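# Flip front cover, snap onto base, place on conveyor

## Task

Rotate the front cover so it faces the correct way, press it onto the base until it clicks in place, set the assembled unit on the conveyor belt, and release it so neither gripper is holding anything at the end.

## Robot and tools

Robot: two 6-joint arms, left_arm and right_arm, each ending in a parallel two-finger gripper. Every row, list and result uses this joint order per arm: waist, shoulder, elbow, wrist pitch, wrist yaw, wrist roll, followed by the gripper. Wrist roll is sign-flipped relative to the URDF on both arms, in commands and in all results. Stated ranges (URDF signs, rad): waist -2.618 to 3.054, shoulder 0.000 to 3.142, elbow 0.000 to 3.142, wrist pitch -1.571 to 1.571, wrist yaw -1.571 to 1.571, wrist roll -2.094 to 2.094, so roll reads -2.094 to 2.094 with opposite meaning. Real limits may sit up to 0.036 rad either way.

World frame: origin on the tabletop midway between the arms, +z up, +x out across the table, left_arm on the +y side. The arm names do not match image left/right. Gripper fingers point along the gripper's +z and close along its y; the reported end-effector point lies between the pads, roughly 1 cm behind the tips.

The row: 14 numbers, all in [-1, 1], for both arms even if one is idle: left_arm's 6 joint values then its opening, then the same 7 for right_arm. Joint values are scaled offsets, not absolute angles: 1.0 equals 1.202 rad for the waist, 1.258 shoulder, 1.238 elbow, 2.073 wrist pitch, 2.022 for wrist yaw and roll. Opening is absolute: +1 fully open, -1 closed. An optional 12 extra numbers (0 to 1) scale each joint's stiffness, left 6 then right 6, and persist until changed.

execute_actions(actions): a list of up to 15 actions; each action is a table of up to 15 rows, one per 1/30 s step, the last row held to fill 15 steps. Offsets in every row count from the joint angles at the start of that action (for a call's first action, the last reported angles), not from the previous row. An empty list just returns state and images. An action that would push a joint over 0.036 rad beyond its range is rejected for both arms; a malformed action, or a failing first action, rejects the whole call. A joint commanded past its real end stops there and the result may say "joint sent to its limit".

move(target, speed, blocking): target is one row as above; its offsets are from the Joint positions in the latest result that printed them. All joints follow paths finishing together (0.5 to 10 s), so hands trace curves. speed in rad/s for the joint with most travel, 0.01 to 2, default 0.5. Moves ignore obstacles and the other arm; faster or deeper contact hits harder. blocking=false returns after 0.5 s while motion continues; then use wait or stop before sending more motion. The result adds a move: line giving the ending (done, off_target, moving, held, fault), limits=held or limits=none, and each arm's joint furthest from target.

wait(seconds): 0 to 10; the robot holds its last command and a running move keeps going. stop(): brakes a running move (needs room); fingers continue. zoom_image(camera, region): camera is cam_high, cam_low, cam_left_wrist or cam_right_wrist (all 504x504); region [x0, y0, x1, y1] in pixels from the top-left, at most 504 by 504. finished_scene(scene): pass the current scene's number once the unit is assembled on the belt and released; irreversible.

Results: the state line gives each gripper's end_effector_position (m) and end_effector_quat_wxyz in the world frame, less accurate at long reach. Joint positions and Joint velocities list each arm's joints (rad, rad/s) then pad gap (m; 0.094 fully open). Joint targets shows what the joints are currently being driven to. grip_measured is the opening on the command scale (about 1 mm bias per gripper). Joint torques are total drive output, biased and noisy. "joint command not followed" means a clearance check altered joint targets. MOTOR HOT appears from 75 °C; at 90 °C the arm halts for 10 s, at 100 °C it goes limp and drops; these show as OVER-TEMPERATURE FAULT lines. Camera calibration (K, distortion, T_world_to_cam) is supplied per camera and is slightly uncertain.

Motion behaviour: per step, each joint's target is clamped near its measured angle (0.202 rad waist, 0.258 shoulder, 0.238 elbow, 0.573 wrist pitch, 0.522 yaw and roll), and the hand target is limited to 70 mm from its measured spot, so big offsets need several actions. Zero offsets can let an arm droop; hold it by commanding back toward the desired angles. To grasp, command an opening about 0.03 under grip_measured; smaller margins grip lighter. Finger force tops out near 50 to 62 N per pad, less on thin parts. The scene keeps running while you compose replies.

Avoid: dropping parts, knocking anything off the table (fails the task), slamming or hard pushing, arms colliding or pressing on each other, and long heavy holds that overheat motors. Brief external tugs on held parts or nudges to loose parts can occur.

Each tool is called after "Emit:" as name([rows], argument=value, ...), one row to a line, values as JSON.

## Session

Scene 1 done. Now scene 2.

Emit:
execute_actions(actions=[])

Scene clock: 0.00 s.
left_arm: end_effector_position=(+0.4497, -0.2620, +0.2626) grip_measured=+1.000 end_effector_quat_wxyz=(+0.297, -0.232, +0.709, -0.596) | right_arm: end_effector_position=(+0.2640, -0.4257, +0.2559) grip_measured=+1.000 end_effector_quat_wxyz=(+0.548, +0.706, +0.448, -0.026)
Joint names: [waist, shoulder, elbow, wrist pitch, wrist yaw, wrist roll]
Joint positions: left_arm=[-1.008  2.382  2.104  0.163 -0.077  1.432  0.094] | right_arm=[-0.071  0.81   0.791 -0.557  0.749 -1.374  0.094]
Joint velocities: left_arm=[-0.007 -0.012  0.017 -0.007 -0.066 -0.11   0.   ] | right_arm=[-0.037 -0.012 -0.012  0.022 -0.051  0.037  0.   ]
Joint torques (N m, as the arm reports them, + toward a larger Joint positions number): no reading
Motor temperatures (°C, as the motors report them): left_arm=[24 47 24 28 24 23] | right_arm=[25 37 29 23 25 23]
Joint targets: left_arm=[-1.008 2.368 2.115 0.168 -0.078 1.421] | right_arm=[-0.071 0.803 0.803 -0.558 0.760 -1.368]
Joint stiffness scale: left_arm=[1. 1. 1. 1. 1. 1.] | right_arm=[1. 1. 1. 1. 1. 1.]
camera_calibration (this result's frames):
cam_left_wrist: T_world_to_cam=[[-0.0377506, -0.146913, 0.988429, -0.283557], [-0.987693, -0.144754, -0.0592378, 0.469846], [0.151782, -0.9785, -0.139641, -0.196084], [0, 0, 0, 1]] pos_world=[0.483122, -0.165514, 0.280727]
cam_right_wrist: T_world_to_cam=[[-0.7148, -0.142865, -0.684581, 0.310805], [0.184236, 0.90586, -0.381412, 0.469129], [0.674624, -0.398758, -0.621187, -0.0704215], [0, 0, 0, 1]] pos_world=[0.183241, -0.408643, 0.347958]

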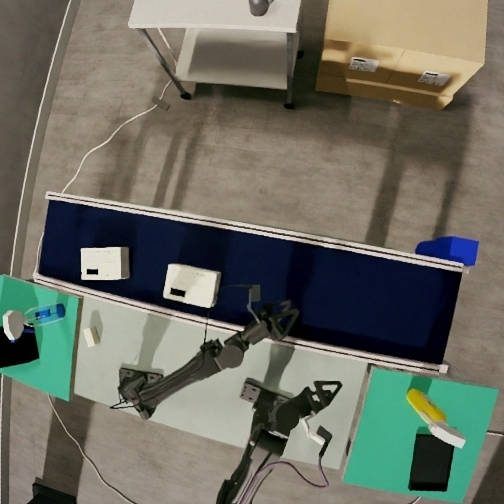

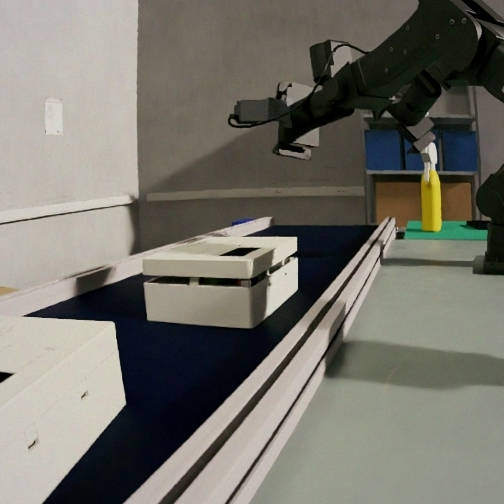

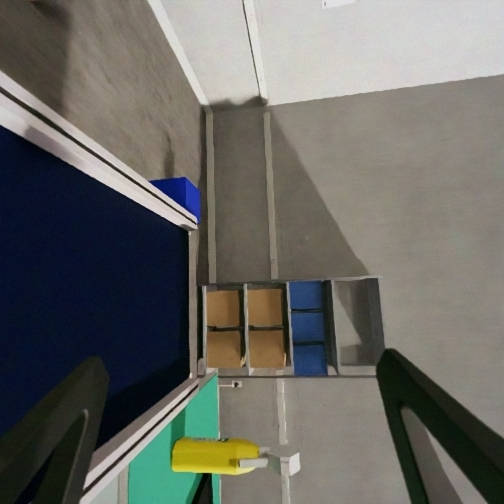

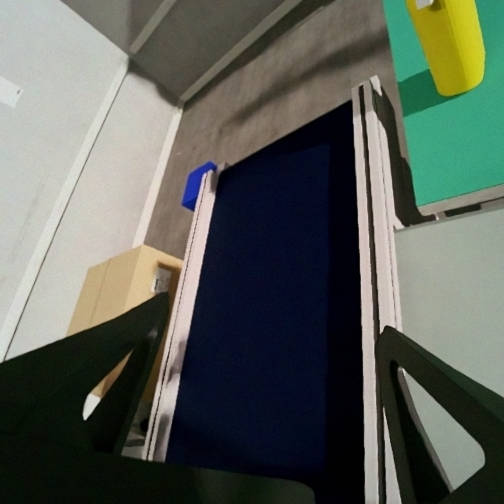

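Emit:
zoom_image(camera="cam_high", region=[60, 220, 260, 360])

Emit:
zoom_image(camera="cam_low", region=[120, 210, 320, 350])

Region (60, 220, 260, 360) of cam_high's 504x504 image, scaled by 2.520, with more detail than that image has; it fills the top 353 rows of this view, and the rest is white.

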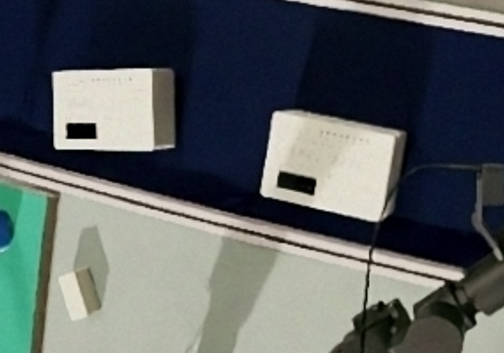

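Region (120, 210, 320, 350) of cam_low's 504x504 image, scaled by 2.520, with more detail than that image has; it fills the top 353 rows of this view, and the rest is white.

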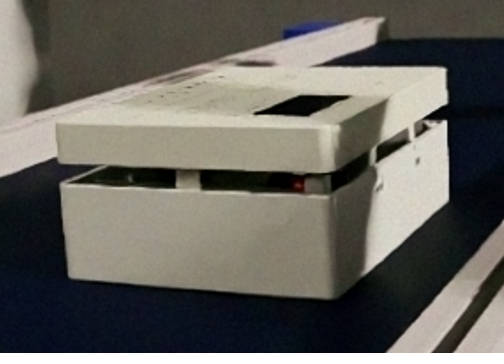

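Emit:
zoom_image(camera="cam_high", region=[155, 255, 235, 315])

Emit:
zoom_image(camera="cam_low", region=[140, 230, 305, 310])

Region (155, 255, 235, 315) of cam_high's 504x504 image, scaled by 6.300, with more detail than that image has; it fills the top 378 rows of this view, and the rest is white.

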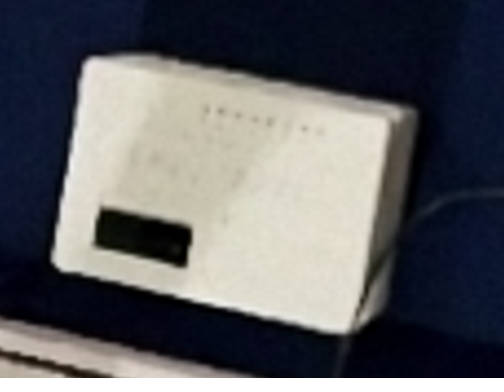

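Region (140, 230, 305, 310) of cam_low's 504x504 image, scaled by 3.055, with more detail than that image has; it fills the top 244 rows of this view, and the rest is white.

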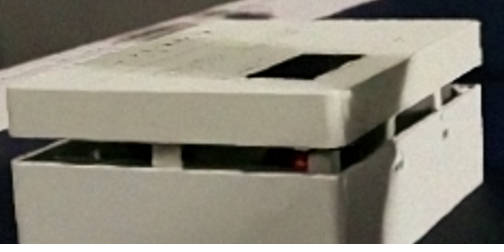

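Emit:
move(target=[0.396,-0.475,-0.2916,-0.6734,0.038,-0.708,1.0,0.0,-0.0056,0.0097,-0.0005,0.0054,0.003,1.0], speed=0.8)

Scene clock: 122.70 s.
left_arm: end_effector_position=(+0.3522, +0.1186, +0.1877) grip_measured=+1.000 end_effector_quat_wxyz=(+0.148, +0.190, +0.970, -0.025) | right_arm: end_effector_position=(+0.2641, -0.4256, +0.2559) grip_measured=+1.000 end_effector_quat_wxyz=(+0.548, +0.706, +0.448, -0.026)
Joint names: [waist, shoulder, elbow, wrist pitch, wrist yaw, wrist roll]
Joint positions: left_arm=[-0.535  1.805  1.763 -1.229 -0.011  0.008  0.094] | right_arm=[-0.071  0.81   0.791 -0.557  0.749 -1.374  0.094]
Joint velocities: left_arm=[ 0.017 -0.002  0.007 -0.007  0.022 -0.022  0.   ] | right_arm=[-0.017 -0.007 -0.002  0.037 -0.037  0.066  0.   ]
Joint torques (N m, as the arm reports them, + toward a larger Joint positions number): left_arm=[ 0.18 -9.59  6.53  1.17  0.07 -0.04] | right_arm=[-0.02 -0.9   8.06  1.56  0.4   0.09]
Motor temperatures (°C, as the motors report them): left_arm=[24 63 29 37 24 24] | right_arm=[25 34 34 30 25 23]
Joint targets: left_arm=[-0.532 1.785 1.743 -1.232 0.000 0.001] | right_arm=[-0.071 0.802 0.803 -0.558 0.761 -1.368]
Joint stiffness scale: left_arm=[1. 1. 1. 1. 1. 1.] | right_arm=[1. 1. 1. 1. 1. 1.]
move: off_target (left_arm); limits=none; left_arm: farthest joint: the shoulder, 0.021 radians from its target (0.598 radians at the start); right_arm: farthest joint: the elbow, 0.012 radians from its target (0.012 radians at the start)
camera_calibration (this result's frames):
cam_left_wrist: T_world_to_cam=[[-0.370844, -0.928198, 0.0303962, 0.232462], [-0.878283, 0.361163, 0.313339, 0.255829], [-0.301818, 0.0895035, -0.949155, 0.365679], [0, 0, 0, 1]] pos_world=[0.421266, 0.0906454, 0.259859]
cam_right_wrist: T_world_to_cam=[[-0.714461, -0.142817, -0.684944, 0.310876], [0.183944, 0.90617, -0.380815, 0.469075], [0.675063, -0.398069, -0.621153, -0.0703175], [0, 0, 0, 1]] pos_world=[0.183294, -0.408655, 0.347886]

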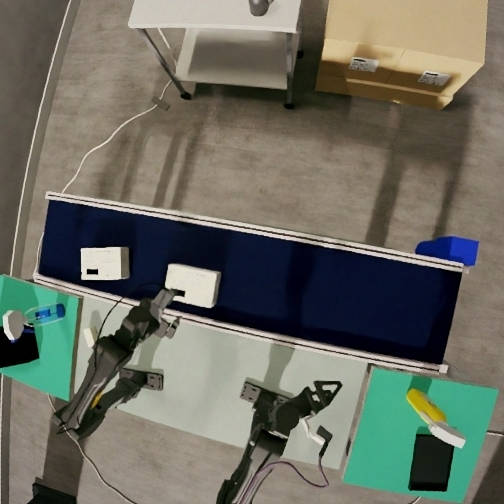

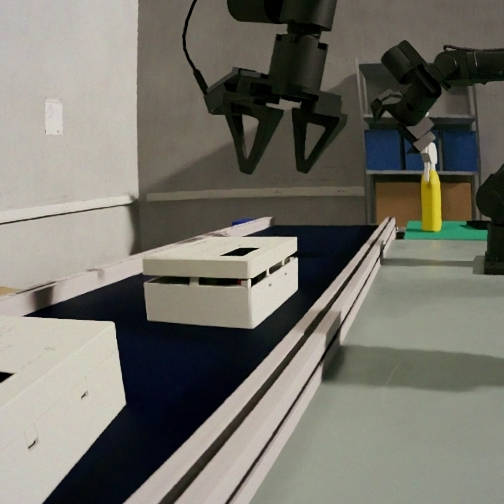

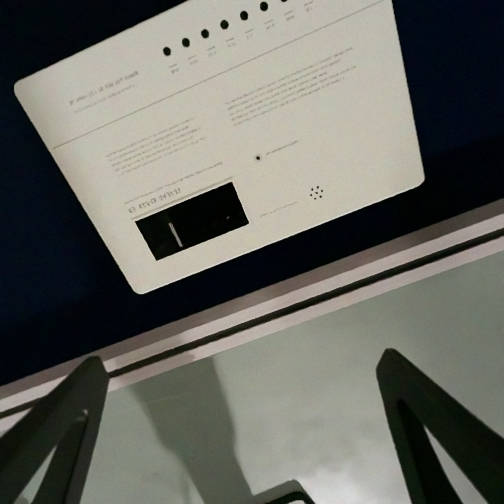

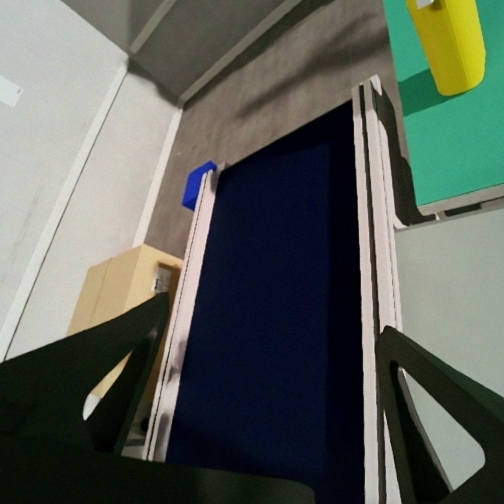

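Emit:
zoom_image(camera="cam_left_wrist", region=[110, 160, 290, 290])

Region (110, 160, 290, 290) of cam_left_wrist's 504x504 image, scaled by 2.800, with more detail than that image has.

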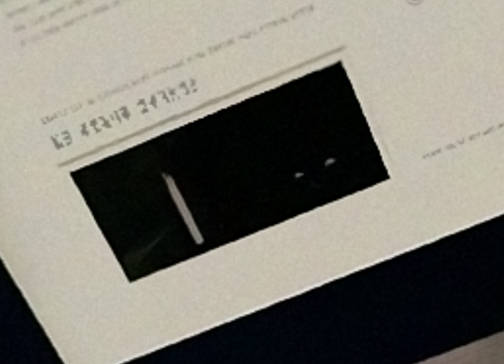

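Emit:
move(target=[0.2205,-0.0159,-0.010,-0.0015,0.0054,0.844,1.0,0.0,-0.0056,0.0097,-0.0005,0.0054,0.003,1.0], speed=1.0)

Scene clock: 245.37 s.
left_arm: end_effector_position=(+0.3787, +0.2173, +0.1877) grip_measured=+1.000 end_effector_quat_wxyz=(+0.091, -0.700, +0.698, -0.119) | right_arm: end_effector_position=(+0.2642, -0.4255, +0.2558) grip_measured=+1.000 end_effector_quat_wxyz=(+0.548, +0.706, +0.449, -0.025)
Joint names: [waist, shoulder, elbow, wrist pitch, wrist yaw, wrist roll]
Joint positions: left_arm=[-0.276  1.805  1.763 -1.229 -0.002  1.711  0.094] | right_arm=[-0.071  0.81   0.791 -0.557  0.748 -1.374  0.094]
Joint velocities: left_arm=[-0.027 -0.002  0.017  0.022  0.066  0.051  0.   ] | right_arm=[-0.017  0.002  0.012 -0.007  0.022  0.066  0.   ]
Joint torques (N m, as the arm reports them, + toward a larger Joint positions number): left_arm=[ 0.6  -9.5   7.09  1.16  0.    0.06] | right_arm=[-0.03 -0.9   8.06  1.56  0.4   0.09]
Motor temperatures (°C, as the motors report them): left_arm=[24 52 27 30 24 24] | right_arm=[25 32 35 32 26 23]
Joint targets: left_arm=[-0.270 1.785 1.751 -1.231 0.000 1.714] | right_arm=[-0.071 0.802 0.803 -0.558 0.759 -1.368]
Joint stiffness scale: left_arm=[1. 1. 1. 1. 1. 1.] | right_arm=[1. 1. 1. 1. 1. 1.]
move: done; limits=none; left_arm: farthest joint: the shoulder, 0.020 radians from its target (0.020 radians at the start); right_arm: farthest joint: the elbow, 0.012 radians from its target (0.012 radians at the start)
camera_calibration (this result's frames):
cam_left_wrist: T_world_to_cam=[[0.94514, 0.0266986, 0.325571, -0.427302], [-0.178859, -0.79169, 0.584154, 0.178209], [0.273348, -0.610339, -0.743483, 0.260483], [0, 0, 0, 1]] pos_world=[0.364532, 0.311477, 0.228681]
cam_right_wrist: T_world_to_cam=[[-0.714233, -0.143086, -0.685126, 0.310817], [0.183124, 0.906578, -0.38024, 0.469153], [0.675527, -0.397043, -0.621305, -0.0700617], [0, 0, 0, 1]] pos_world=[0.183411, -0.408667, 0.34781]

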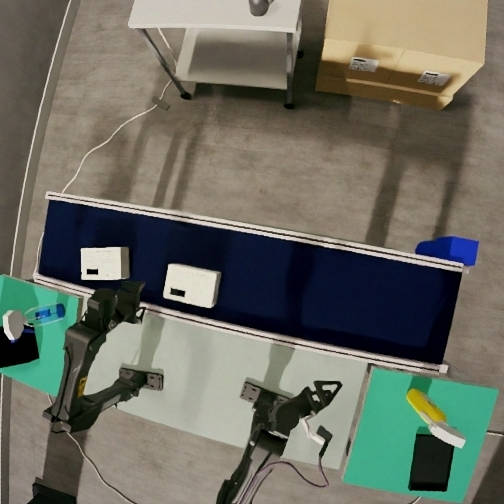

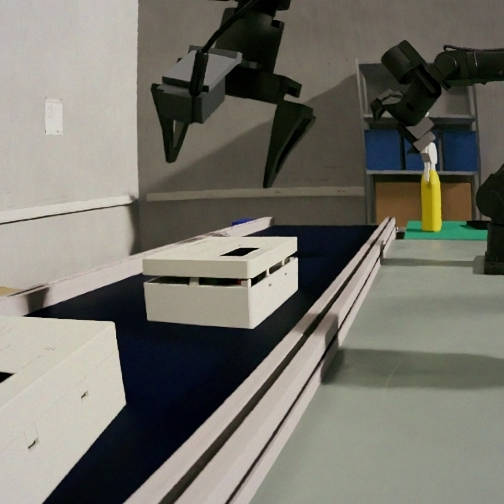

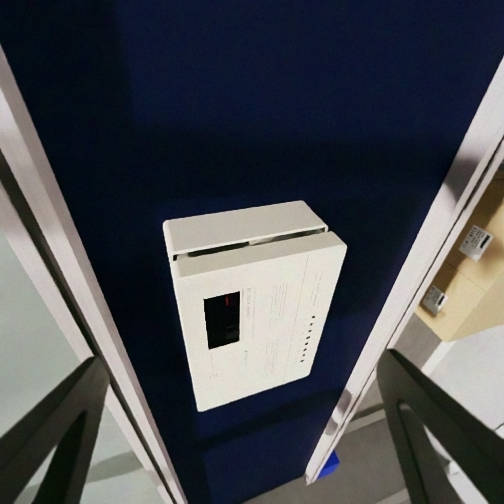

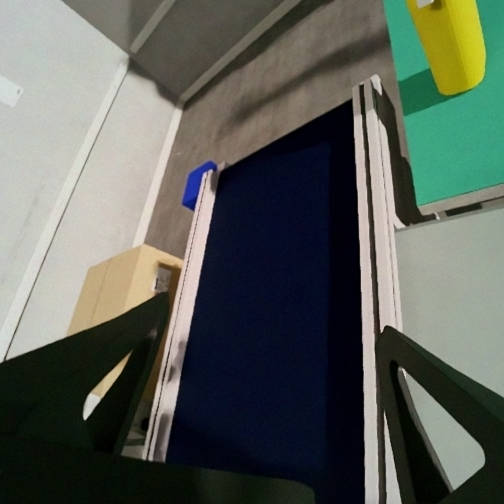

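Emit:
move(target=[0.005,0.4475,0.3180,-0.0555,0.001,0.0015,1.0,0.0,-0.0056,0.0097,-0.0005,0.0054,0.003,1.0], speed=0.4)

Scene clock: 286.97 s.
left_arm: end_effector_position=(+0.4359, +0.2108, +0.0511) grip_measured=+1.000 end_effector_quat_wxyz=(-0.001, -0.709, +0.705, +0.003) | right_arm: end_effector_position=(+0.2643, -0.4254, +0.2558) grip_measured=+1.000 end_effector_quat_wxyz=(+0.547, +0.706, +0.449, -0.025)
Joint names: [waist, shoulder, elbow, wrist pitch, wrist yaw, wrist roll]
Joint positions: left_arm=[-0.273  2.37   2.117 -1.325 -0.002  1.711  0.094] | right_arm=[-0.071  0.81   0.791 -0.557  0.747 -1.375  0.094]
Joint velocities: left_arm=[ 0.002 -0.027 -0.012 -0.037 -0.037 -0.081  0.   ] | right_arm=[ 0.002 -0.007 -0.017 -0.007 -0.022  0.037  0.   ]
Joint torques (N m, as the arm reports them, + toward a larger Joint positions number): left_arm=[  0.34 -11.93  10.85   0.42  -0.03   0.09] | right_arm=[-0.03 -0.91  8.07  1.56  0.4   0.09]
Motor temperatures (°C, as the motors report them): left_arm=[24 52 27 30 24 24] | right_arm=[25 31 35 32 26 23]
Joint targets: left_arm=[-0.270 2.368 2.157 -1.344 -0.000 1.714] | right_arm=[-0.071 0.802 0.803 -0.558 0.758 -1.368]
Joint stiffness scale: left_arm=[1. 1. 1. 1. 1. 1.] | right_arm=[1. 1. 1. 1. 1. 1.]
move: off_target (left_arm); limits=none; left_arm: farthest joint: the elbow, 0.039 radians from its target (0.394 radians at the start); right_arm: farthest joint: the elbow, 0.012 radians from its target (0.012 radians at the start)
camera_calibration (this result's frames):
cam_left_wrist: T_world_to_cam=[[0.999348, 0.0222393, 0.028442, -0.444308], [0.00172822, -0.816331, 0.577582, 0.189868], [0.0360631, -0.577156, -0.815837, 0.23948], [0, 0, 0, 1]] pos_world=[0.435054, 0.303094, 0.0983496]
cam_right_wrist: T_world_to_cam=[[-0.713894, -0.143037, -0.685489, 0.310888], [0.182831, 0.906887, -0.379642, 0.469099], [0.675964, -0.396353, -0.62127, -0.0699575], [0, 0, 0, 1]] pos_world=[0.183464, -0.408679, 0.347737]

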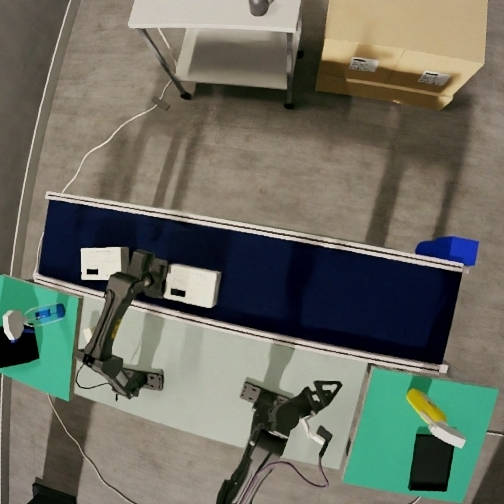

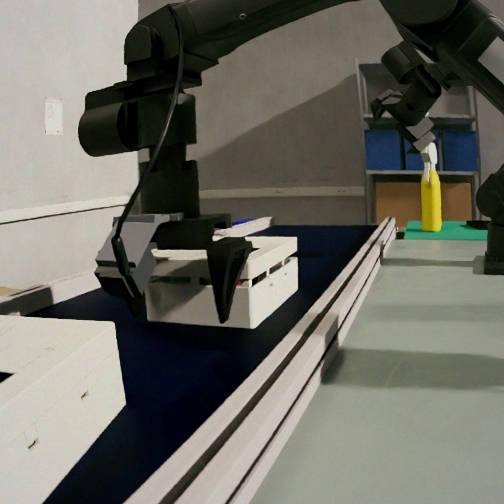

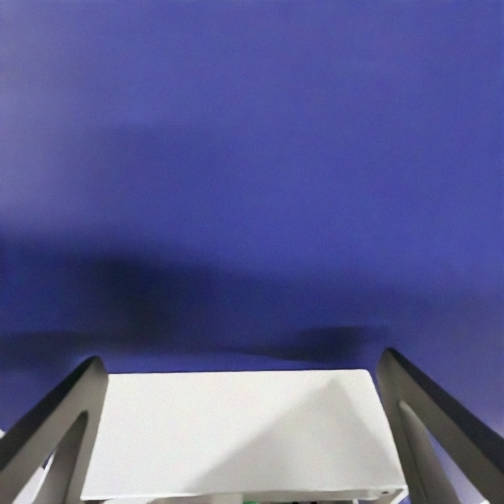

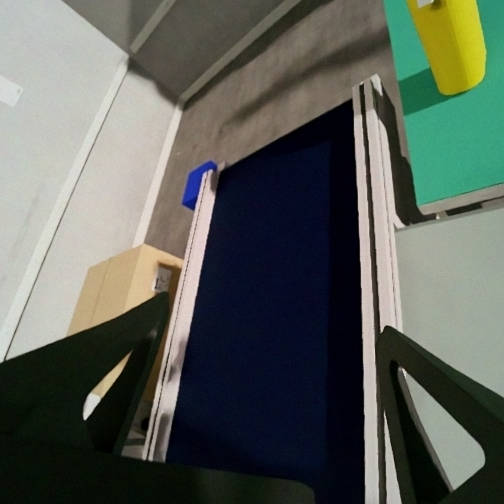

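Emit:
move(target=[-0.0624,-0.0016,0.0323,-0.0092,0.001,0.0312,1.0,0.0,-0.0056,0.0097,-0.0005,0.0054,0.003,1.0], speed=0.1)

Scene clock: 353.87 s.
left_arm: end_effector_position=(+0.4313, +0.1829, +0.0511) grip_measured=+1.000 end_effector_quat_wxyz=(-0.001, -0.707, +0.707, +0.004) | right_arm: end_effector_position=(+0.2644, -0.4254, +0.2557) grip_measured=+1.000 end_effector_quat_wxyz=(+0.547, +0.706, +0.449, -0.025)
Joint names: [waist, shoulder, elbow, wrist pitch, wrist yaw, wrist roll]
Joint positions: left_arm=[-0.334  2.37   2.117 -1.325 -0.002  1.767  0.094] | right_arm=[-0.071  0.81   0.791 -0.557  0.746 -1.375  0.094]
Joint velocities: left_arm=[ 0.012 -0.027  0.002 -0.022  0.066 -0.037  0.   ] | right_arm=[-0.012  0.002  0.007 -0.007  0.022  0.022  0.   ]
Joint torques (N m, as the arm reports them, + toward a larger Joint positions number): left_arm=[ -1.08 -12.06  10.77   0.43   0.01   0.08] | right_arm=[-0.03 -0.91  8.07  1.56  0.39  0.09]
Motor temperatures (°C, as the motors report them): left_arm=[24 56 30 28 24 24] | right_arm=[25 30 35 33 26 23]
Joint targets: left_arm=[-0.348 2.368 2.157 -1.344 -0.000 1.774] | right_arm=[-0.071 0.802 0.803 -0.558 0.758 -1.368]
Joint stiffness scale: left_arm=[1. 1. 1. 1. 1. 1.] | right_arm=[1. 1. 1. 1. 1. 1.]
move: off_target (left_arm); limits=none; left_arm: farthest joint: the elbow, 0.040 radians from its target (0.040 radians at the start); right_arm: farthest joint: the elbow, 0.012 radians from its target (0.012 radians at the start)
camera_calibration (this result's frames):
cam_left_wrist: T_world_to_cam=[[0.999451, 0.0172691, 0.0282651, -0.438171], [-0.00221486, -0.816582, 0.577225, 0.168922], [0.033049, -0.57697, -0.816096, 0.224865], [0, 0, 0, 1]] pos_world=[0.430873, 0.275246, 0.0983909]
cam_right_wrist: T_world_to_cam=[[-0.713818, -0.143127, -0.68555, 0.310868], [0.182558, 0.907023, -0.37945, 0.469124], [0.676119, -0.396011, -0.62132, -0.0698722], [0, 0, 0, 1]] pos_world=[0.183503, -0.408683, 0.347712]

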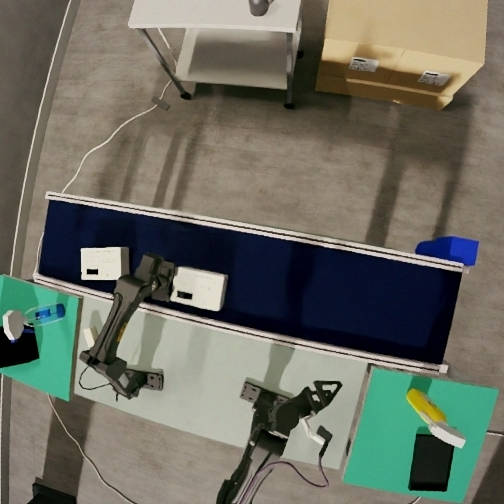

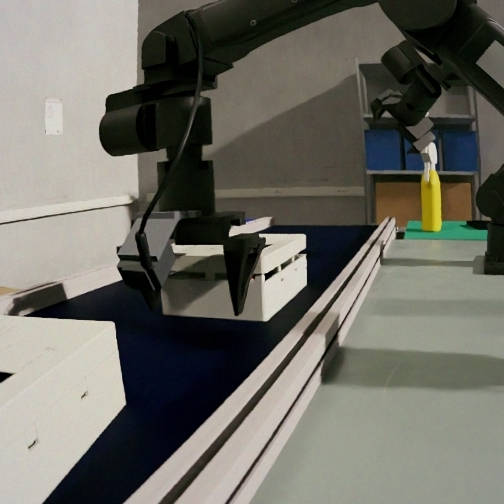

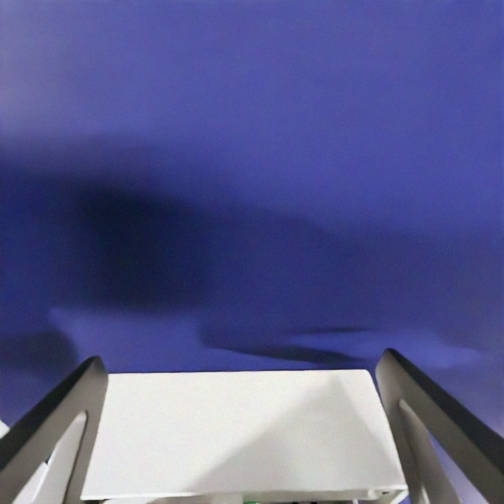

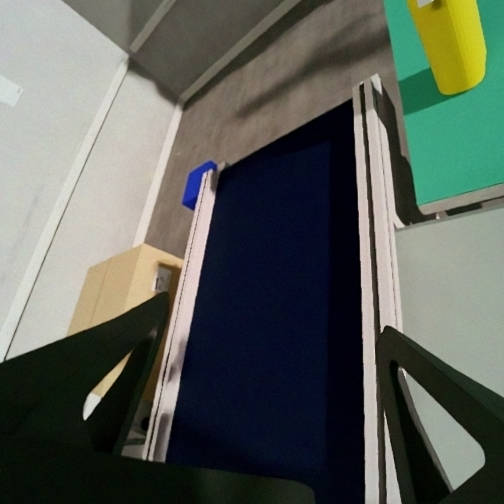

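Emit:
execute_actions(actions=[])

Scene clock: 385.60 s.
left_arm: end_effector_position=(+0.4313, +0.1829, +0.0511) grip_measured=+1.000 end_effector_quat_wxyz=(-0.001, -0.707, +0.707, +0.004) | right_arm: end_effector_position=(+0.2644, -0.4254, +0.2557) grip_measured=+1.000 end_effector_quat_wxyz=(+0.547, +0.706, +0.449, -0.025)
Joint names: [waist, shoulder, elbow, wrist pitch, wrist yaw, wrist roll]
Joint positions: left_arm=[-0.334  2.37   2.117 -1.325 -0.002  1.767  0.094] | right_arm=[-0.071  0.81   0.791 -0.557  0.746 -1.375  0.094]
Joint velocities: left_arm=[ 0.002 -0.007 -0.012 -0.022  0.007  0.007  0.   ] | right_arm=[-0.007 -0.017  0.012 -0.007 -0.037 -0.007  0.   ]
Joint torques (N m, as the arm reports them, + toward a larger Joint positions number): left_arm=[ -1.13 -12.11  10.83   0.42  -0.01   0.1 ] | right_arm=[-0.02 -0.91  8.07  1.56  0.39  0.09]
Motor temperatures (°C, as the motors report them): left_arm=[24 56 31 27 24 24] | right_arm=[25 30 36 33 26 23]
Joint targets: left_arm=[-0.348 2.368 2.157 -1.344 -0.000 1.774] | right_arm=[-0.071 0.802 0.803 -0.558 0.758 -1.368]
Joint stiffness scale: left_arm=[1. 1. 1. 1. 1. 1.] | right_arm=[1. 1. 1. 1. 1. 1.]
camera_calibration (this result's frames):
cam_left_wrist: T_world_to_cam=[[0.999451, 0.0172691, 0.0282651, -0.438171], [-0.00221486, -0.816582, 0.577225, 0.168922], [0.033049, -0.57697, -0.816096, 0.224865], [0, 0, 0, 1]] pos_world=[0.430873, 0.275246, 0.0983909]
cam_right_wrist: T_world_to_cam=[[-0.713818, -0.143127, -0.68555, 0.310868], [0.182558, 0.907023, -0.37945, 0.469124], [0.676119, -0.396011, -0.62132, -0.0698722], [0, 0, 0, 1]] pos_world=[0.183503, -0.408683, 0.347712]

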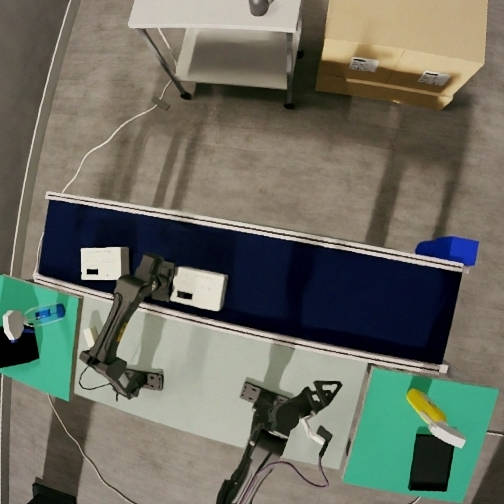

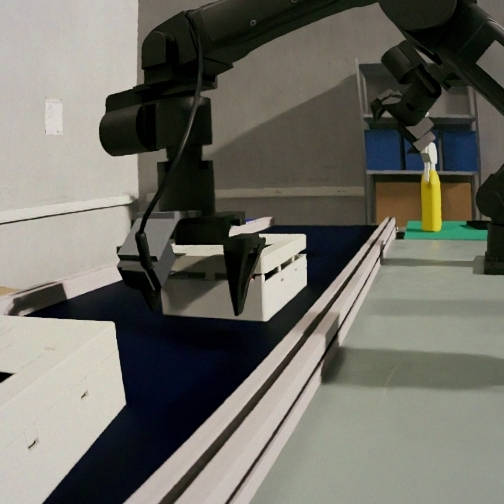

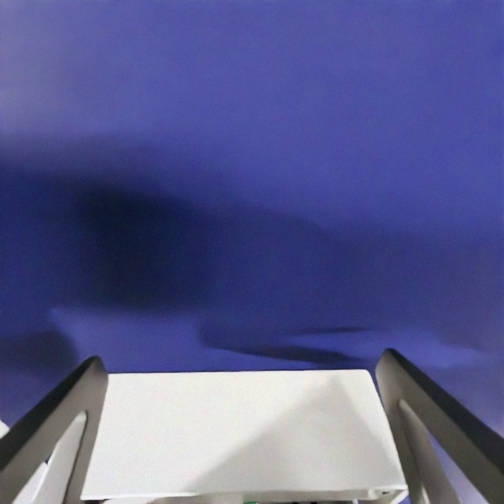

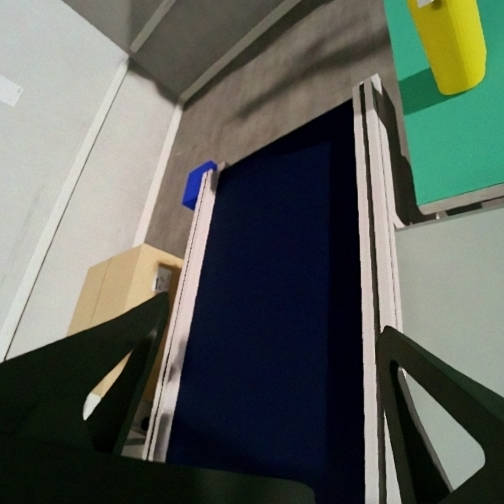

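Emit:
move(target=[-0.1922, 0.0731, 0.1607, -0.0381, 0.001, 0.1108, 1.0, 0, -0.0064, 0.0097, -0.0005, 0.0059, 0.0035, 1.0], speed=0.1)

Scene clock: 448.17 s.
left_arm: end_effector_position=(+0.4186, +0.0800, +0.0548) grip_measured=+1.000 end_effector_quat_wxyz=(+0.003, -0.707, +0.707, -0.004) | right_arm: end_effector_position=(+0.2645, -0.4253, +0.2557) grip_measured=+1.000 end_effector_quat_wxyz=(+0.547, +0.706, +0.449, -0.024)
Joint names: [waist, shoulder, elbow, wrist pitch, wrist yaw, wrist roll]
Joint positions: left_arm=[-0.552  2.454  2.281 -1.388 -0.003  1.984  0.094] | right_arm=[-0.071  0.81   0.791 -0.557  0.746 -1.375  0.094]
Joint velocities: left_arm=[-0.007 -0.032 -0.012  0.066 -0.007 -0.051  0.   ] | right_arm=[-0.022  0.002 -0.007 -0.051  0.051 -0.007  0.   ]
Joint torques (N m, as the arm reports them, + toward a larger Joint positions number): left_arm=[ -1.04 -11.96  10.42   0.46   0.     0.09] | right_arm=[-0.03 -0.98  8.07  1.56  0.41  0.1 ]
Motor temperatures (°C, as the motors report them): left_arm=[24 56 31 27 24 24] | right_arm=[25 29 36 34 26 23]
Joint targets: left_arm=[-0.565 2.462 2.316 -1.404 -0.000 1.992] | right_arm=[-0.071 0.801 0.803 -0.558 0.758 -1.367]
Joint stiffness scale: left_arm=[1. 1. 1. 1. 1. 1.] | right_arm=[1. 1. 1. 1. 1. 1.]
move: off_target (left_arm); limits=none; left_arm: farthest joint: the elbow, 0.035 radians from its target (0.199 radians at the start); right_arm: farthest joint: the elbow, 0.012 radians from its target (0.012 radians at the start)
camera_calibration (this result's frames):
cam_left_wrist: T_world_to_cam=[[0.998823, 0.0163376, 0.0456668, -0.424486], [-0.013285, -0.813391, 0.581565, 0.08682], [0.0466464, -0.581487, -0.812217, 0.163336], [0, 0, 0, 1]] pos_world=[0.417521, 0.172531, 0.101558]
cam_right_wrist: T_world_to_cam=[[-0.713665, -0.143305, -0.685671, 0.310829], [0.182011, 0.907293, -0.379066, 0.469176], [0.676427, -0.395326, -0.621421, -0.0697015], [0, 0, 0, 1]] pos_world=[0.183581, -0.408691, 0.347661]

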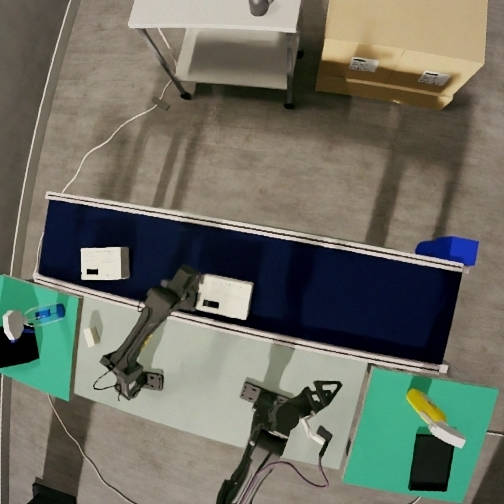

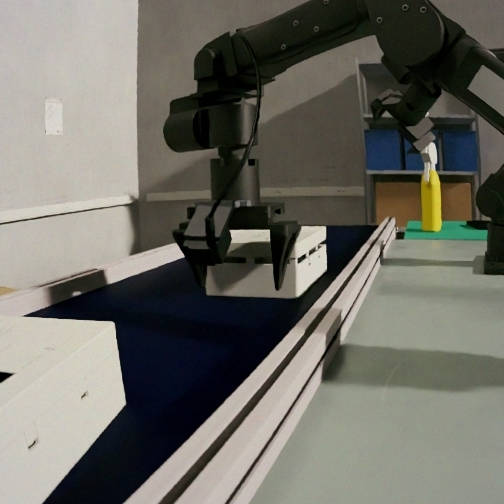

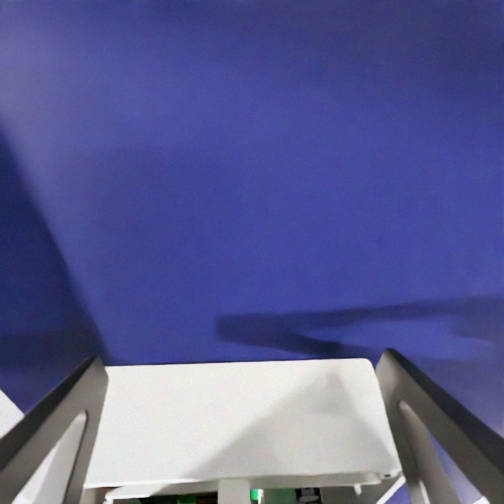

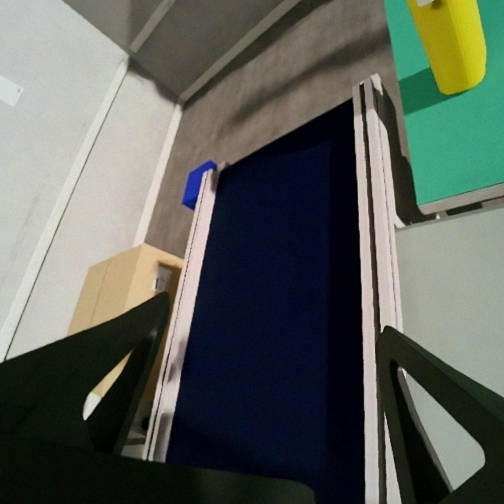

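Emit:
move(target=[-0.1098, 0.0223, 0.046, 0.0250, 0.0015, 0.0465, 1.0, 0, -0.0072, 0.0097, -0.0005, 0.0059, 0.004, 1.0], speed=0.08)

Scene clock: 466.60 s.
left_arm: end_effector_position=(+0.4058, +0.0226, +0.0519) grip_measured=+1.000 end_effector_quat_wxyz=(+0.009, -0.697, +0.717, -0.027) | right_arm: end_effector_position=(+0.2645, -0.4252, +0.2557) grip_measured=+1.000 end_effector_quat_wxyz=(+0.547, +0.706, +0.449, -0.024)
Joint names: [waist, shoulder, elbow, wrist pitch, wrist yaw, wrist roll]
Joint positions: left_arm=[-0.67   2.473  2.303 -1.344 -0.003  2.074  0.094] | right_arm=[-0.071  0.81   0.791 -0.557  0.745 -1.375  0.094]
Joint velocities: left_arm=[ 0.012 -0.017 -0.007 -0.022  0.022  0.037  0.   ] | right_arm=[-0.012 -0.007 -0.012 -0.051 -0.007 -0.081  0.   ]
Joint torques (N m, as the arm reports them, + toward a larger Joint positions number): left_arm=[ -1.31 -12.07  10.5    0.79   0.04   0.06] | right_arm=[-0.03 -1.06  8.06  1.56  0.41  0.12]
Motor temperatures (°C, as the motors report them): left_arm=[24 56 31 27 24 24] | right_arm=[25 29 36 34 26 23]
Joint targets: left_arm=[-0.684 2.482 2.338 -1.336 0.000 2.079] | right_arm=[-0.071 0.800 0.803 -0.558 0.758 -1.367]
Joint stiffness scale: left_arm=[1. 1. 1. 1. 1. 1.] | right_arm=[1. 1. 1. 1. 1. 1.]
move: off_target (left_arm); limits=none; left_arm: farthest joint: the elbow, 0.035 radians from its target (0.057 radians at the start); right_arm: farthest joint: the wrist yaw, 0.013 radians from its target (0.012 radians at the start)
camera_calibration (this result's frames):
cam_left_wrist: T_world_to_cam=[[0.996287, -0.00953672, 0.08557, -0.411083], [-0.0590948, -0.798535, 0.59904, 0.0589847], [0.0626178, -0.601872, -0.796134, 0.12137], [0, 0, 0, 1]] pos_world=[0.405442, 0.116231, 0.0964692]
cam_right_wrist: T_world_to_cam=[[-0.713403, -0.143166, -0.685973, 0.310919], [0.181991, 0.907467, -0.378661, 0.469096], [0.676709, -0.394978, -0.621335, -0.0696826], [0, 0, 0, 1]] pos_world=[0.183595, -0.408699, 0.347614]

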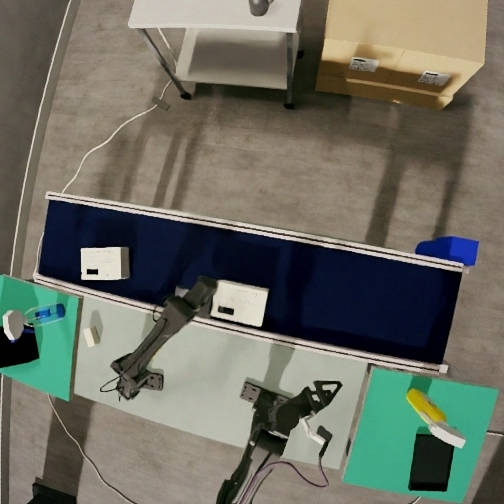

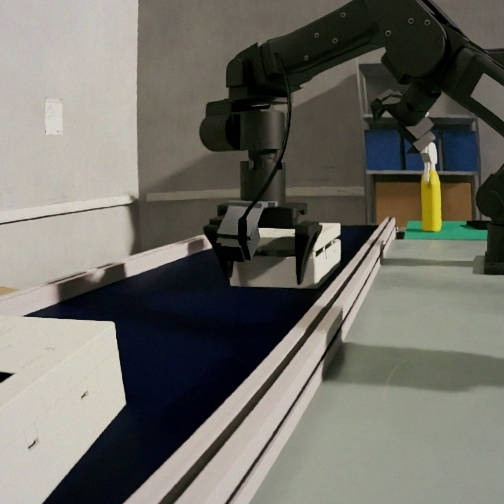

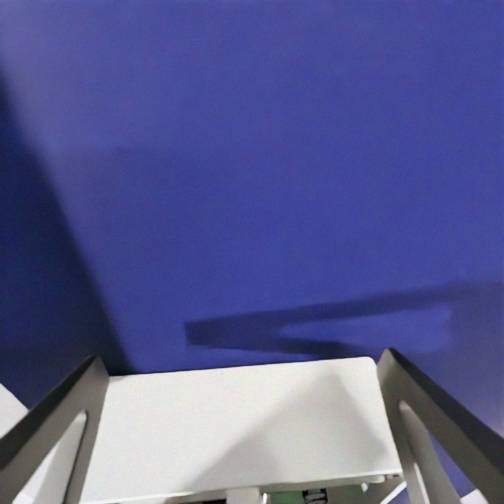

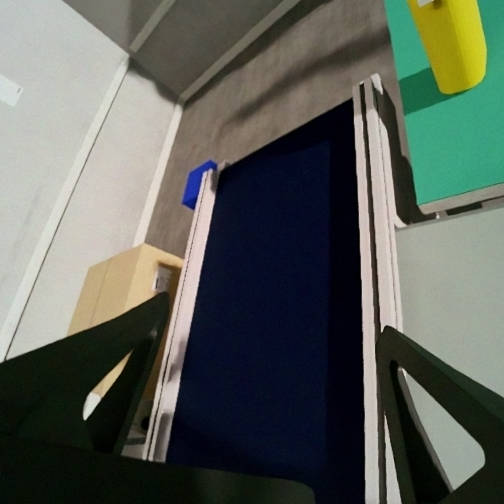

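Emit:
zoom_image(camera="cam_high", region=[160, 250, 320, 360])

Emit:
zoom_image(camera="cam_low", region=[180, 180, 380, 320])

Region (160, 250, 320, 360) of cam_high's 504x504 image, scaled by 3.150, with more detail than that image has; it fills the top 346 rows of this view, and the rest is white.

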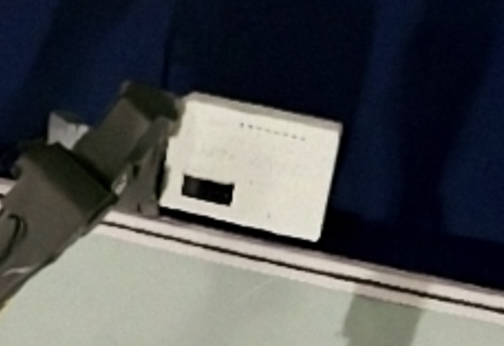

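Region (180, 180, 380, 320) of cam_low's 504x504 image, scaled by 2.520, with more detail than that image has; it fills the top 353 rows of this view, and the rest is white.

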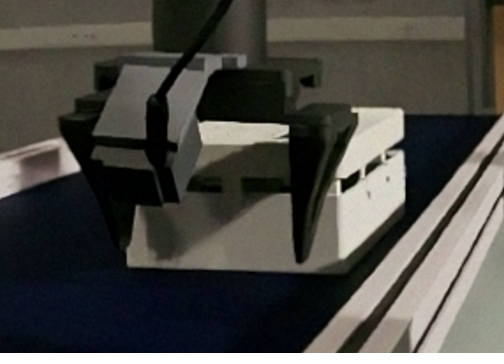

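Emit:
move(target=[0.724, -0.940, -0.786, 0.214, 0.0, -0.234, 1.0, 0.325, 0.670, 0.675, -0.286, -0.220, 0.743, 1.0], speed=0.6)

Scene clock: 589.93 s.
left_arm: end_effector_position=(+0.3151, +0.3874, +0.2546) grip_measured=+1.000 end_effector_quat_wxyz=(-0.276, +0.776, -0.528, +0.207) | right_arm: end_effector_position=(+0.4214, -0.2430, +0.2009) grip_measured=+1.000 end_effector_quat_wxyz=(+0.180, -0.116, +0.966, -0.146)
Joint names: [waist, shoulder, elbow, wrist pitch, wrist yaw, wrist roll]
Joint positions: left_arm=[ 0.194  1.308  1.351 -0.91   0.001  1.614  0.094] | right_arm=[ 0.314  1.653  1.588 -1.145  0.307  0.125  0.094]
Joint velocities: left_arm=[-0.007 -0.002  0.012  0.007 -0.007  0.022  0.   ] | right_arm=[-0.017  0.002  0.017 -0.081  0.022 -0.022  0.   ]
Joint torques (N m, as the arm reports them, + toward a larger Joint positions number): left_arm=[ 0.58 -5.62  6.93  1.87 -0.04 -0.1 ] | right_arm=[ 0.46 -6.95  9.69  0.79  0.12  0.02]
Motor temperatures (°C, as the motors report them): left_arm=[24 56 32 27 24 24] | right_arm=[25 28 37 34 26 23]
Joint targets: left_arm=[0.200 1.291 1.330 -0.901 -0.003 1.601] | right_arm=[0.320 1.652 1.627 -1.150 0.301 0.127]
Joint stiffness scale: left_arm=[1. 1. 1. 1. 1. 1.] | right_arm=[1. 1. 1. 1. 1. 1.]
move: off_target (left_arm, right_arm); limits=none; left_arm: farthest joint: the elbow, 0.021 radians from its target (0.973 radians at the start); right_arm: farthest joint: the elbow, 0.039 radians from its target (0.835 radians at the start)
camera_calibration (this result's frames):
cam_left_wrist: T_world_to_cam=[[0.677921, 0.297838, 0.672098, -0.502611], [-0.0692134, -0.884331, 0.461702, 0.294968], [0.731869, -0.359515, -0.578892, 0.147855], [0, 0, 0, 1]] pos_world=[0.252936, 0.463703, 0.287208]
cam_right_wrist: T_world_to_cam=[[0.32952, -0.891001, 0.312305, -0.410368], [-0.937974, -0.27117, 0.216036, 0.320534], [-0.1078, -0.364122, -0.925092, 0.261231], [0, 0, 0, 1]] pos_world=[0.464038, -0.183599, 0.300575]

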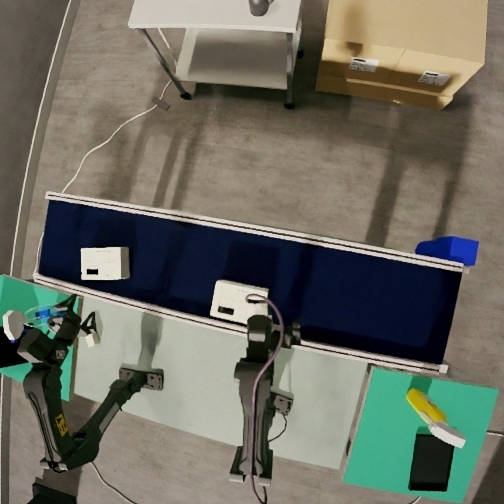

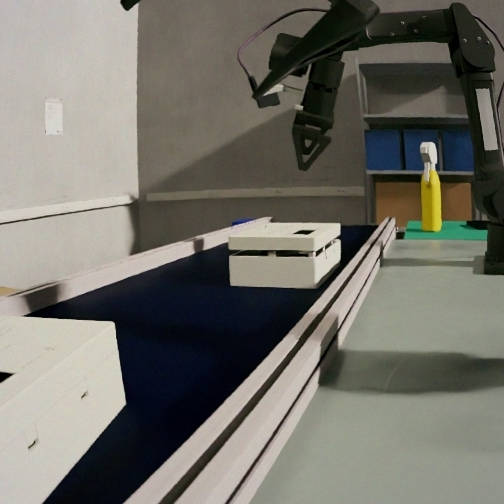

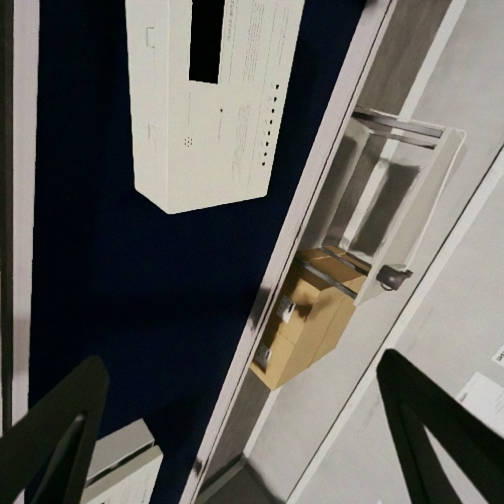

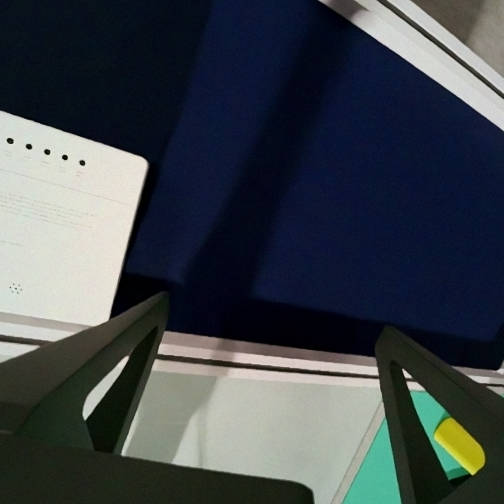

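Emit:
move(target=[0.005, -0.0135, -0.017, 0.0043, -0.002, -0.0064, 1.0, 0.2421, 0.4706, 0.5226, -0.192, -0.1568, 0.5005, 1.0], speed=0.5)

Scene clock: 634.70 s.
left_arm: end_effector_position=(+0.3151, +0.3874, +0.2546) grip_measured=+1.000 end_effector_quat_wxyz=(-0.276, +0.776, -0.528, +0.207) | right_arm: end_effector_position=(+0.4297, -0.0641, +0.1229) grip_measured=+1.000 end_effector_quat_wxyz=(+0.006, +0.713, -0.701, +0.001)
Joint names: [waist, shoulder, elbow, wrist pitch, wrist yaw, wrist roll]
Joint positions: left_arm=[ 0.194  1.308  1.351 -0.91   0.001  1.615  0.094] | right_arm=[ 0.602  2.249  2.197 -1.529  0.007  1.131  0.094]
Joint velocities: left_arm=[ 0.002 -0.007  0.002 -0.051  0.037 -0.037  0.   ] | right_arm=[-0.012 -0.017 -0.002 -0.066  0.022  0.066  0.   ]
Joint torques (N m, as the arm reports them, + toward a larger Joint positions number): left_arm=[ 0.56 -5.52  6.98  1.88 -0.06 -0.12] | right_arm=[  0.12 -11.52   8.99  -0.04  -0.2    0.08]
Motor temperatures (°C, as the motors report them): left_arm=[24 47 29 30 24 24] | right_arm=[25 32 39 31 26 23]
Joint targets: left_arm=[0.200 1.291 1.330 -0.901 -0.003 1.602] | right_arm=[0.605 2.245 2.235 -1.543 -0.011 1.137]
Joint stiffness scale: left_arm=[1. 1. 1. 1. 1. 1.] | right_arm=[1. 1. 1. 1. 1. 1.]
move: off_target (left_arm, right_arm); limits=none; left_arm: farthest joint: the elbow, 0.021 radians from its target (0.021 radians at the start); right_arm: farthest joint: the elbow, 0.038 radians from its target (0.647 radians at the start)
camera_calibration (this result's frames):
cam_left_wrist: T_world_to_cam=[[0.67778, 0.298192, 0.672083, -0.5027], [-0.0689932, -0.884243, 0.461902, 0.294814], [0.73202, -0.359438, -0.578749, 0.147741], [0, 0, 0, 1]] pos_world=[0.252911, 0.463692, 0.287186]
cam_right_wrist: T_world_to_cam=[[0.983247, 0.168372, -0.0698306, -0.39541], [0.180721, -0.850489, 0.493972, -0.158335], [0.023781, -0.498316, -0.866669, 0.182823], [0, 0, 0, 1]] pos_world=[0.413052, 0.0230171, 0.209049]

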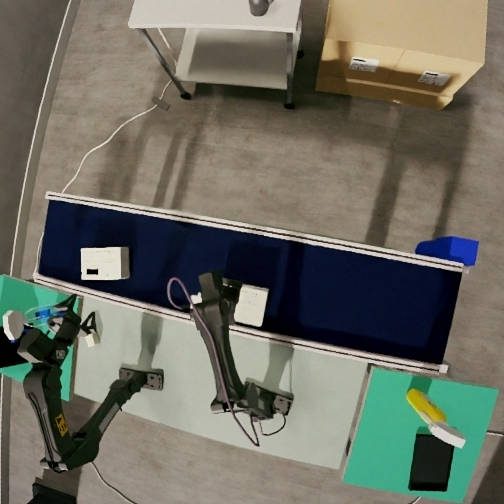

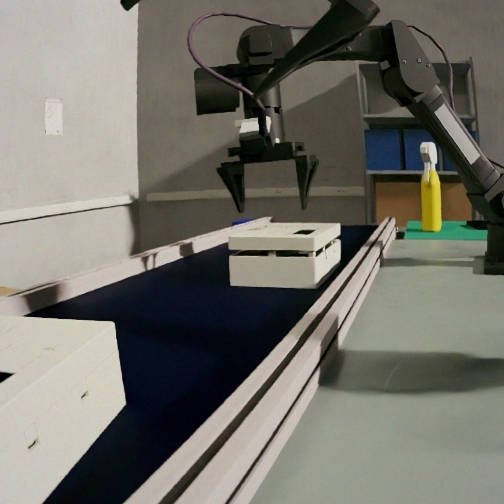

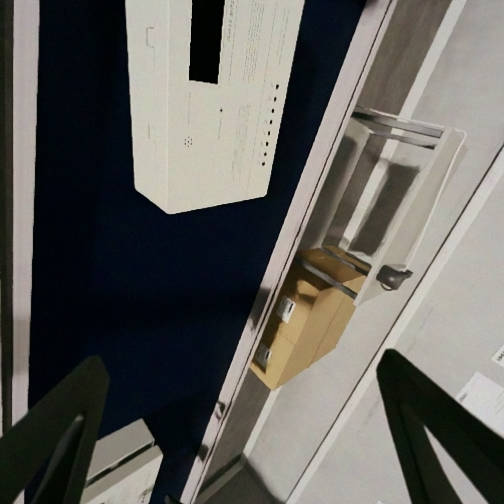

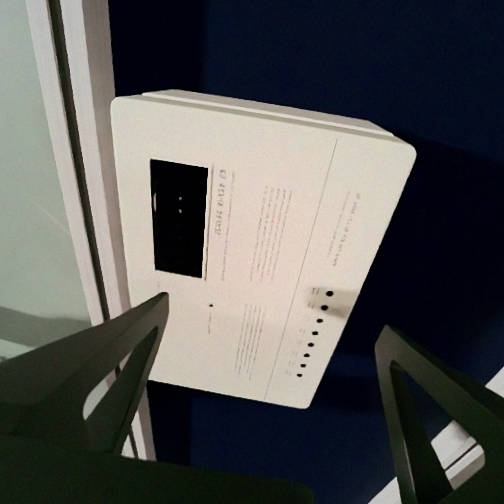

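Emit:
zoom_image(camera="cam_right_wrist", region=[90, 70, 430, 420])

Region (90, 70, 430, 420) of cam_right_wrist's 504x504 image, scaled by 1.440, with more detail than that image has; it fills the left 490 columns of this view, and the rest is white.

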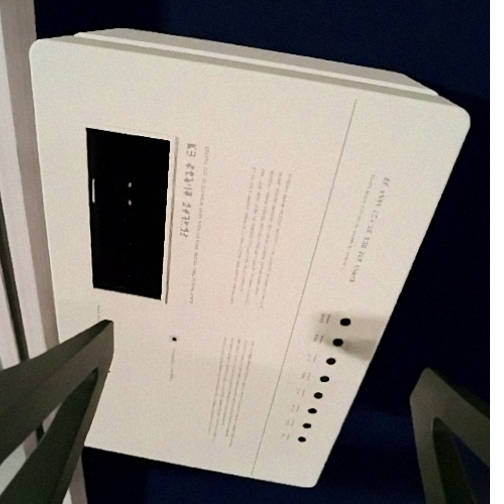

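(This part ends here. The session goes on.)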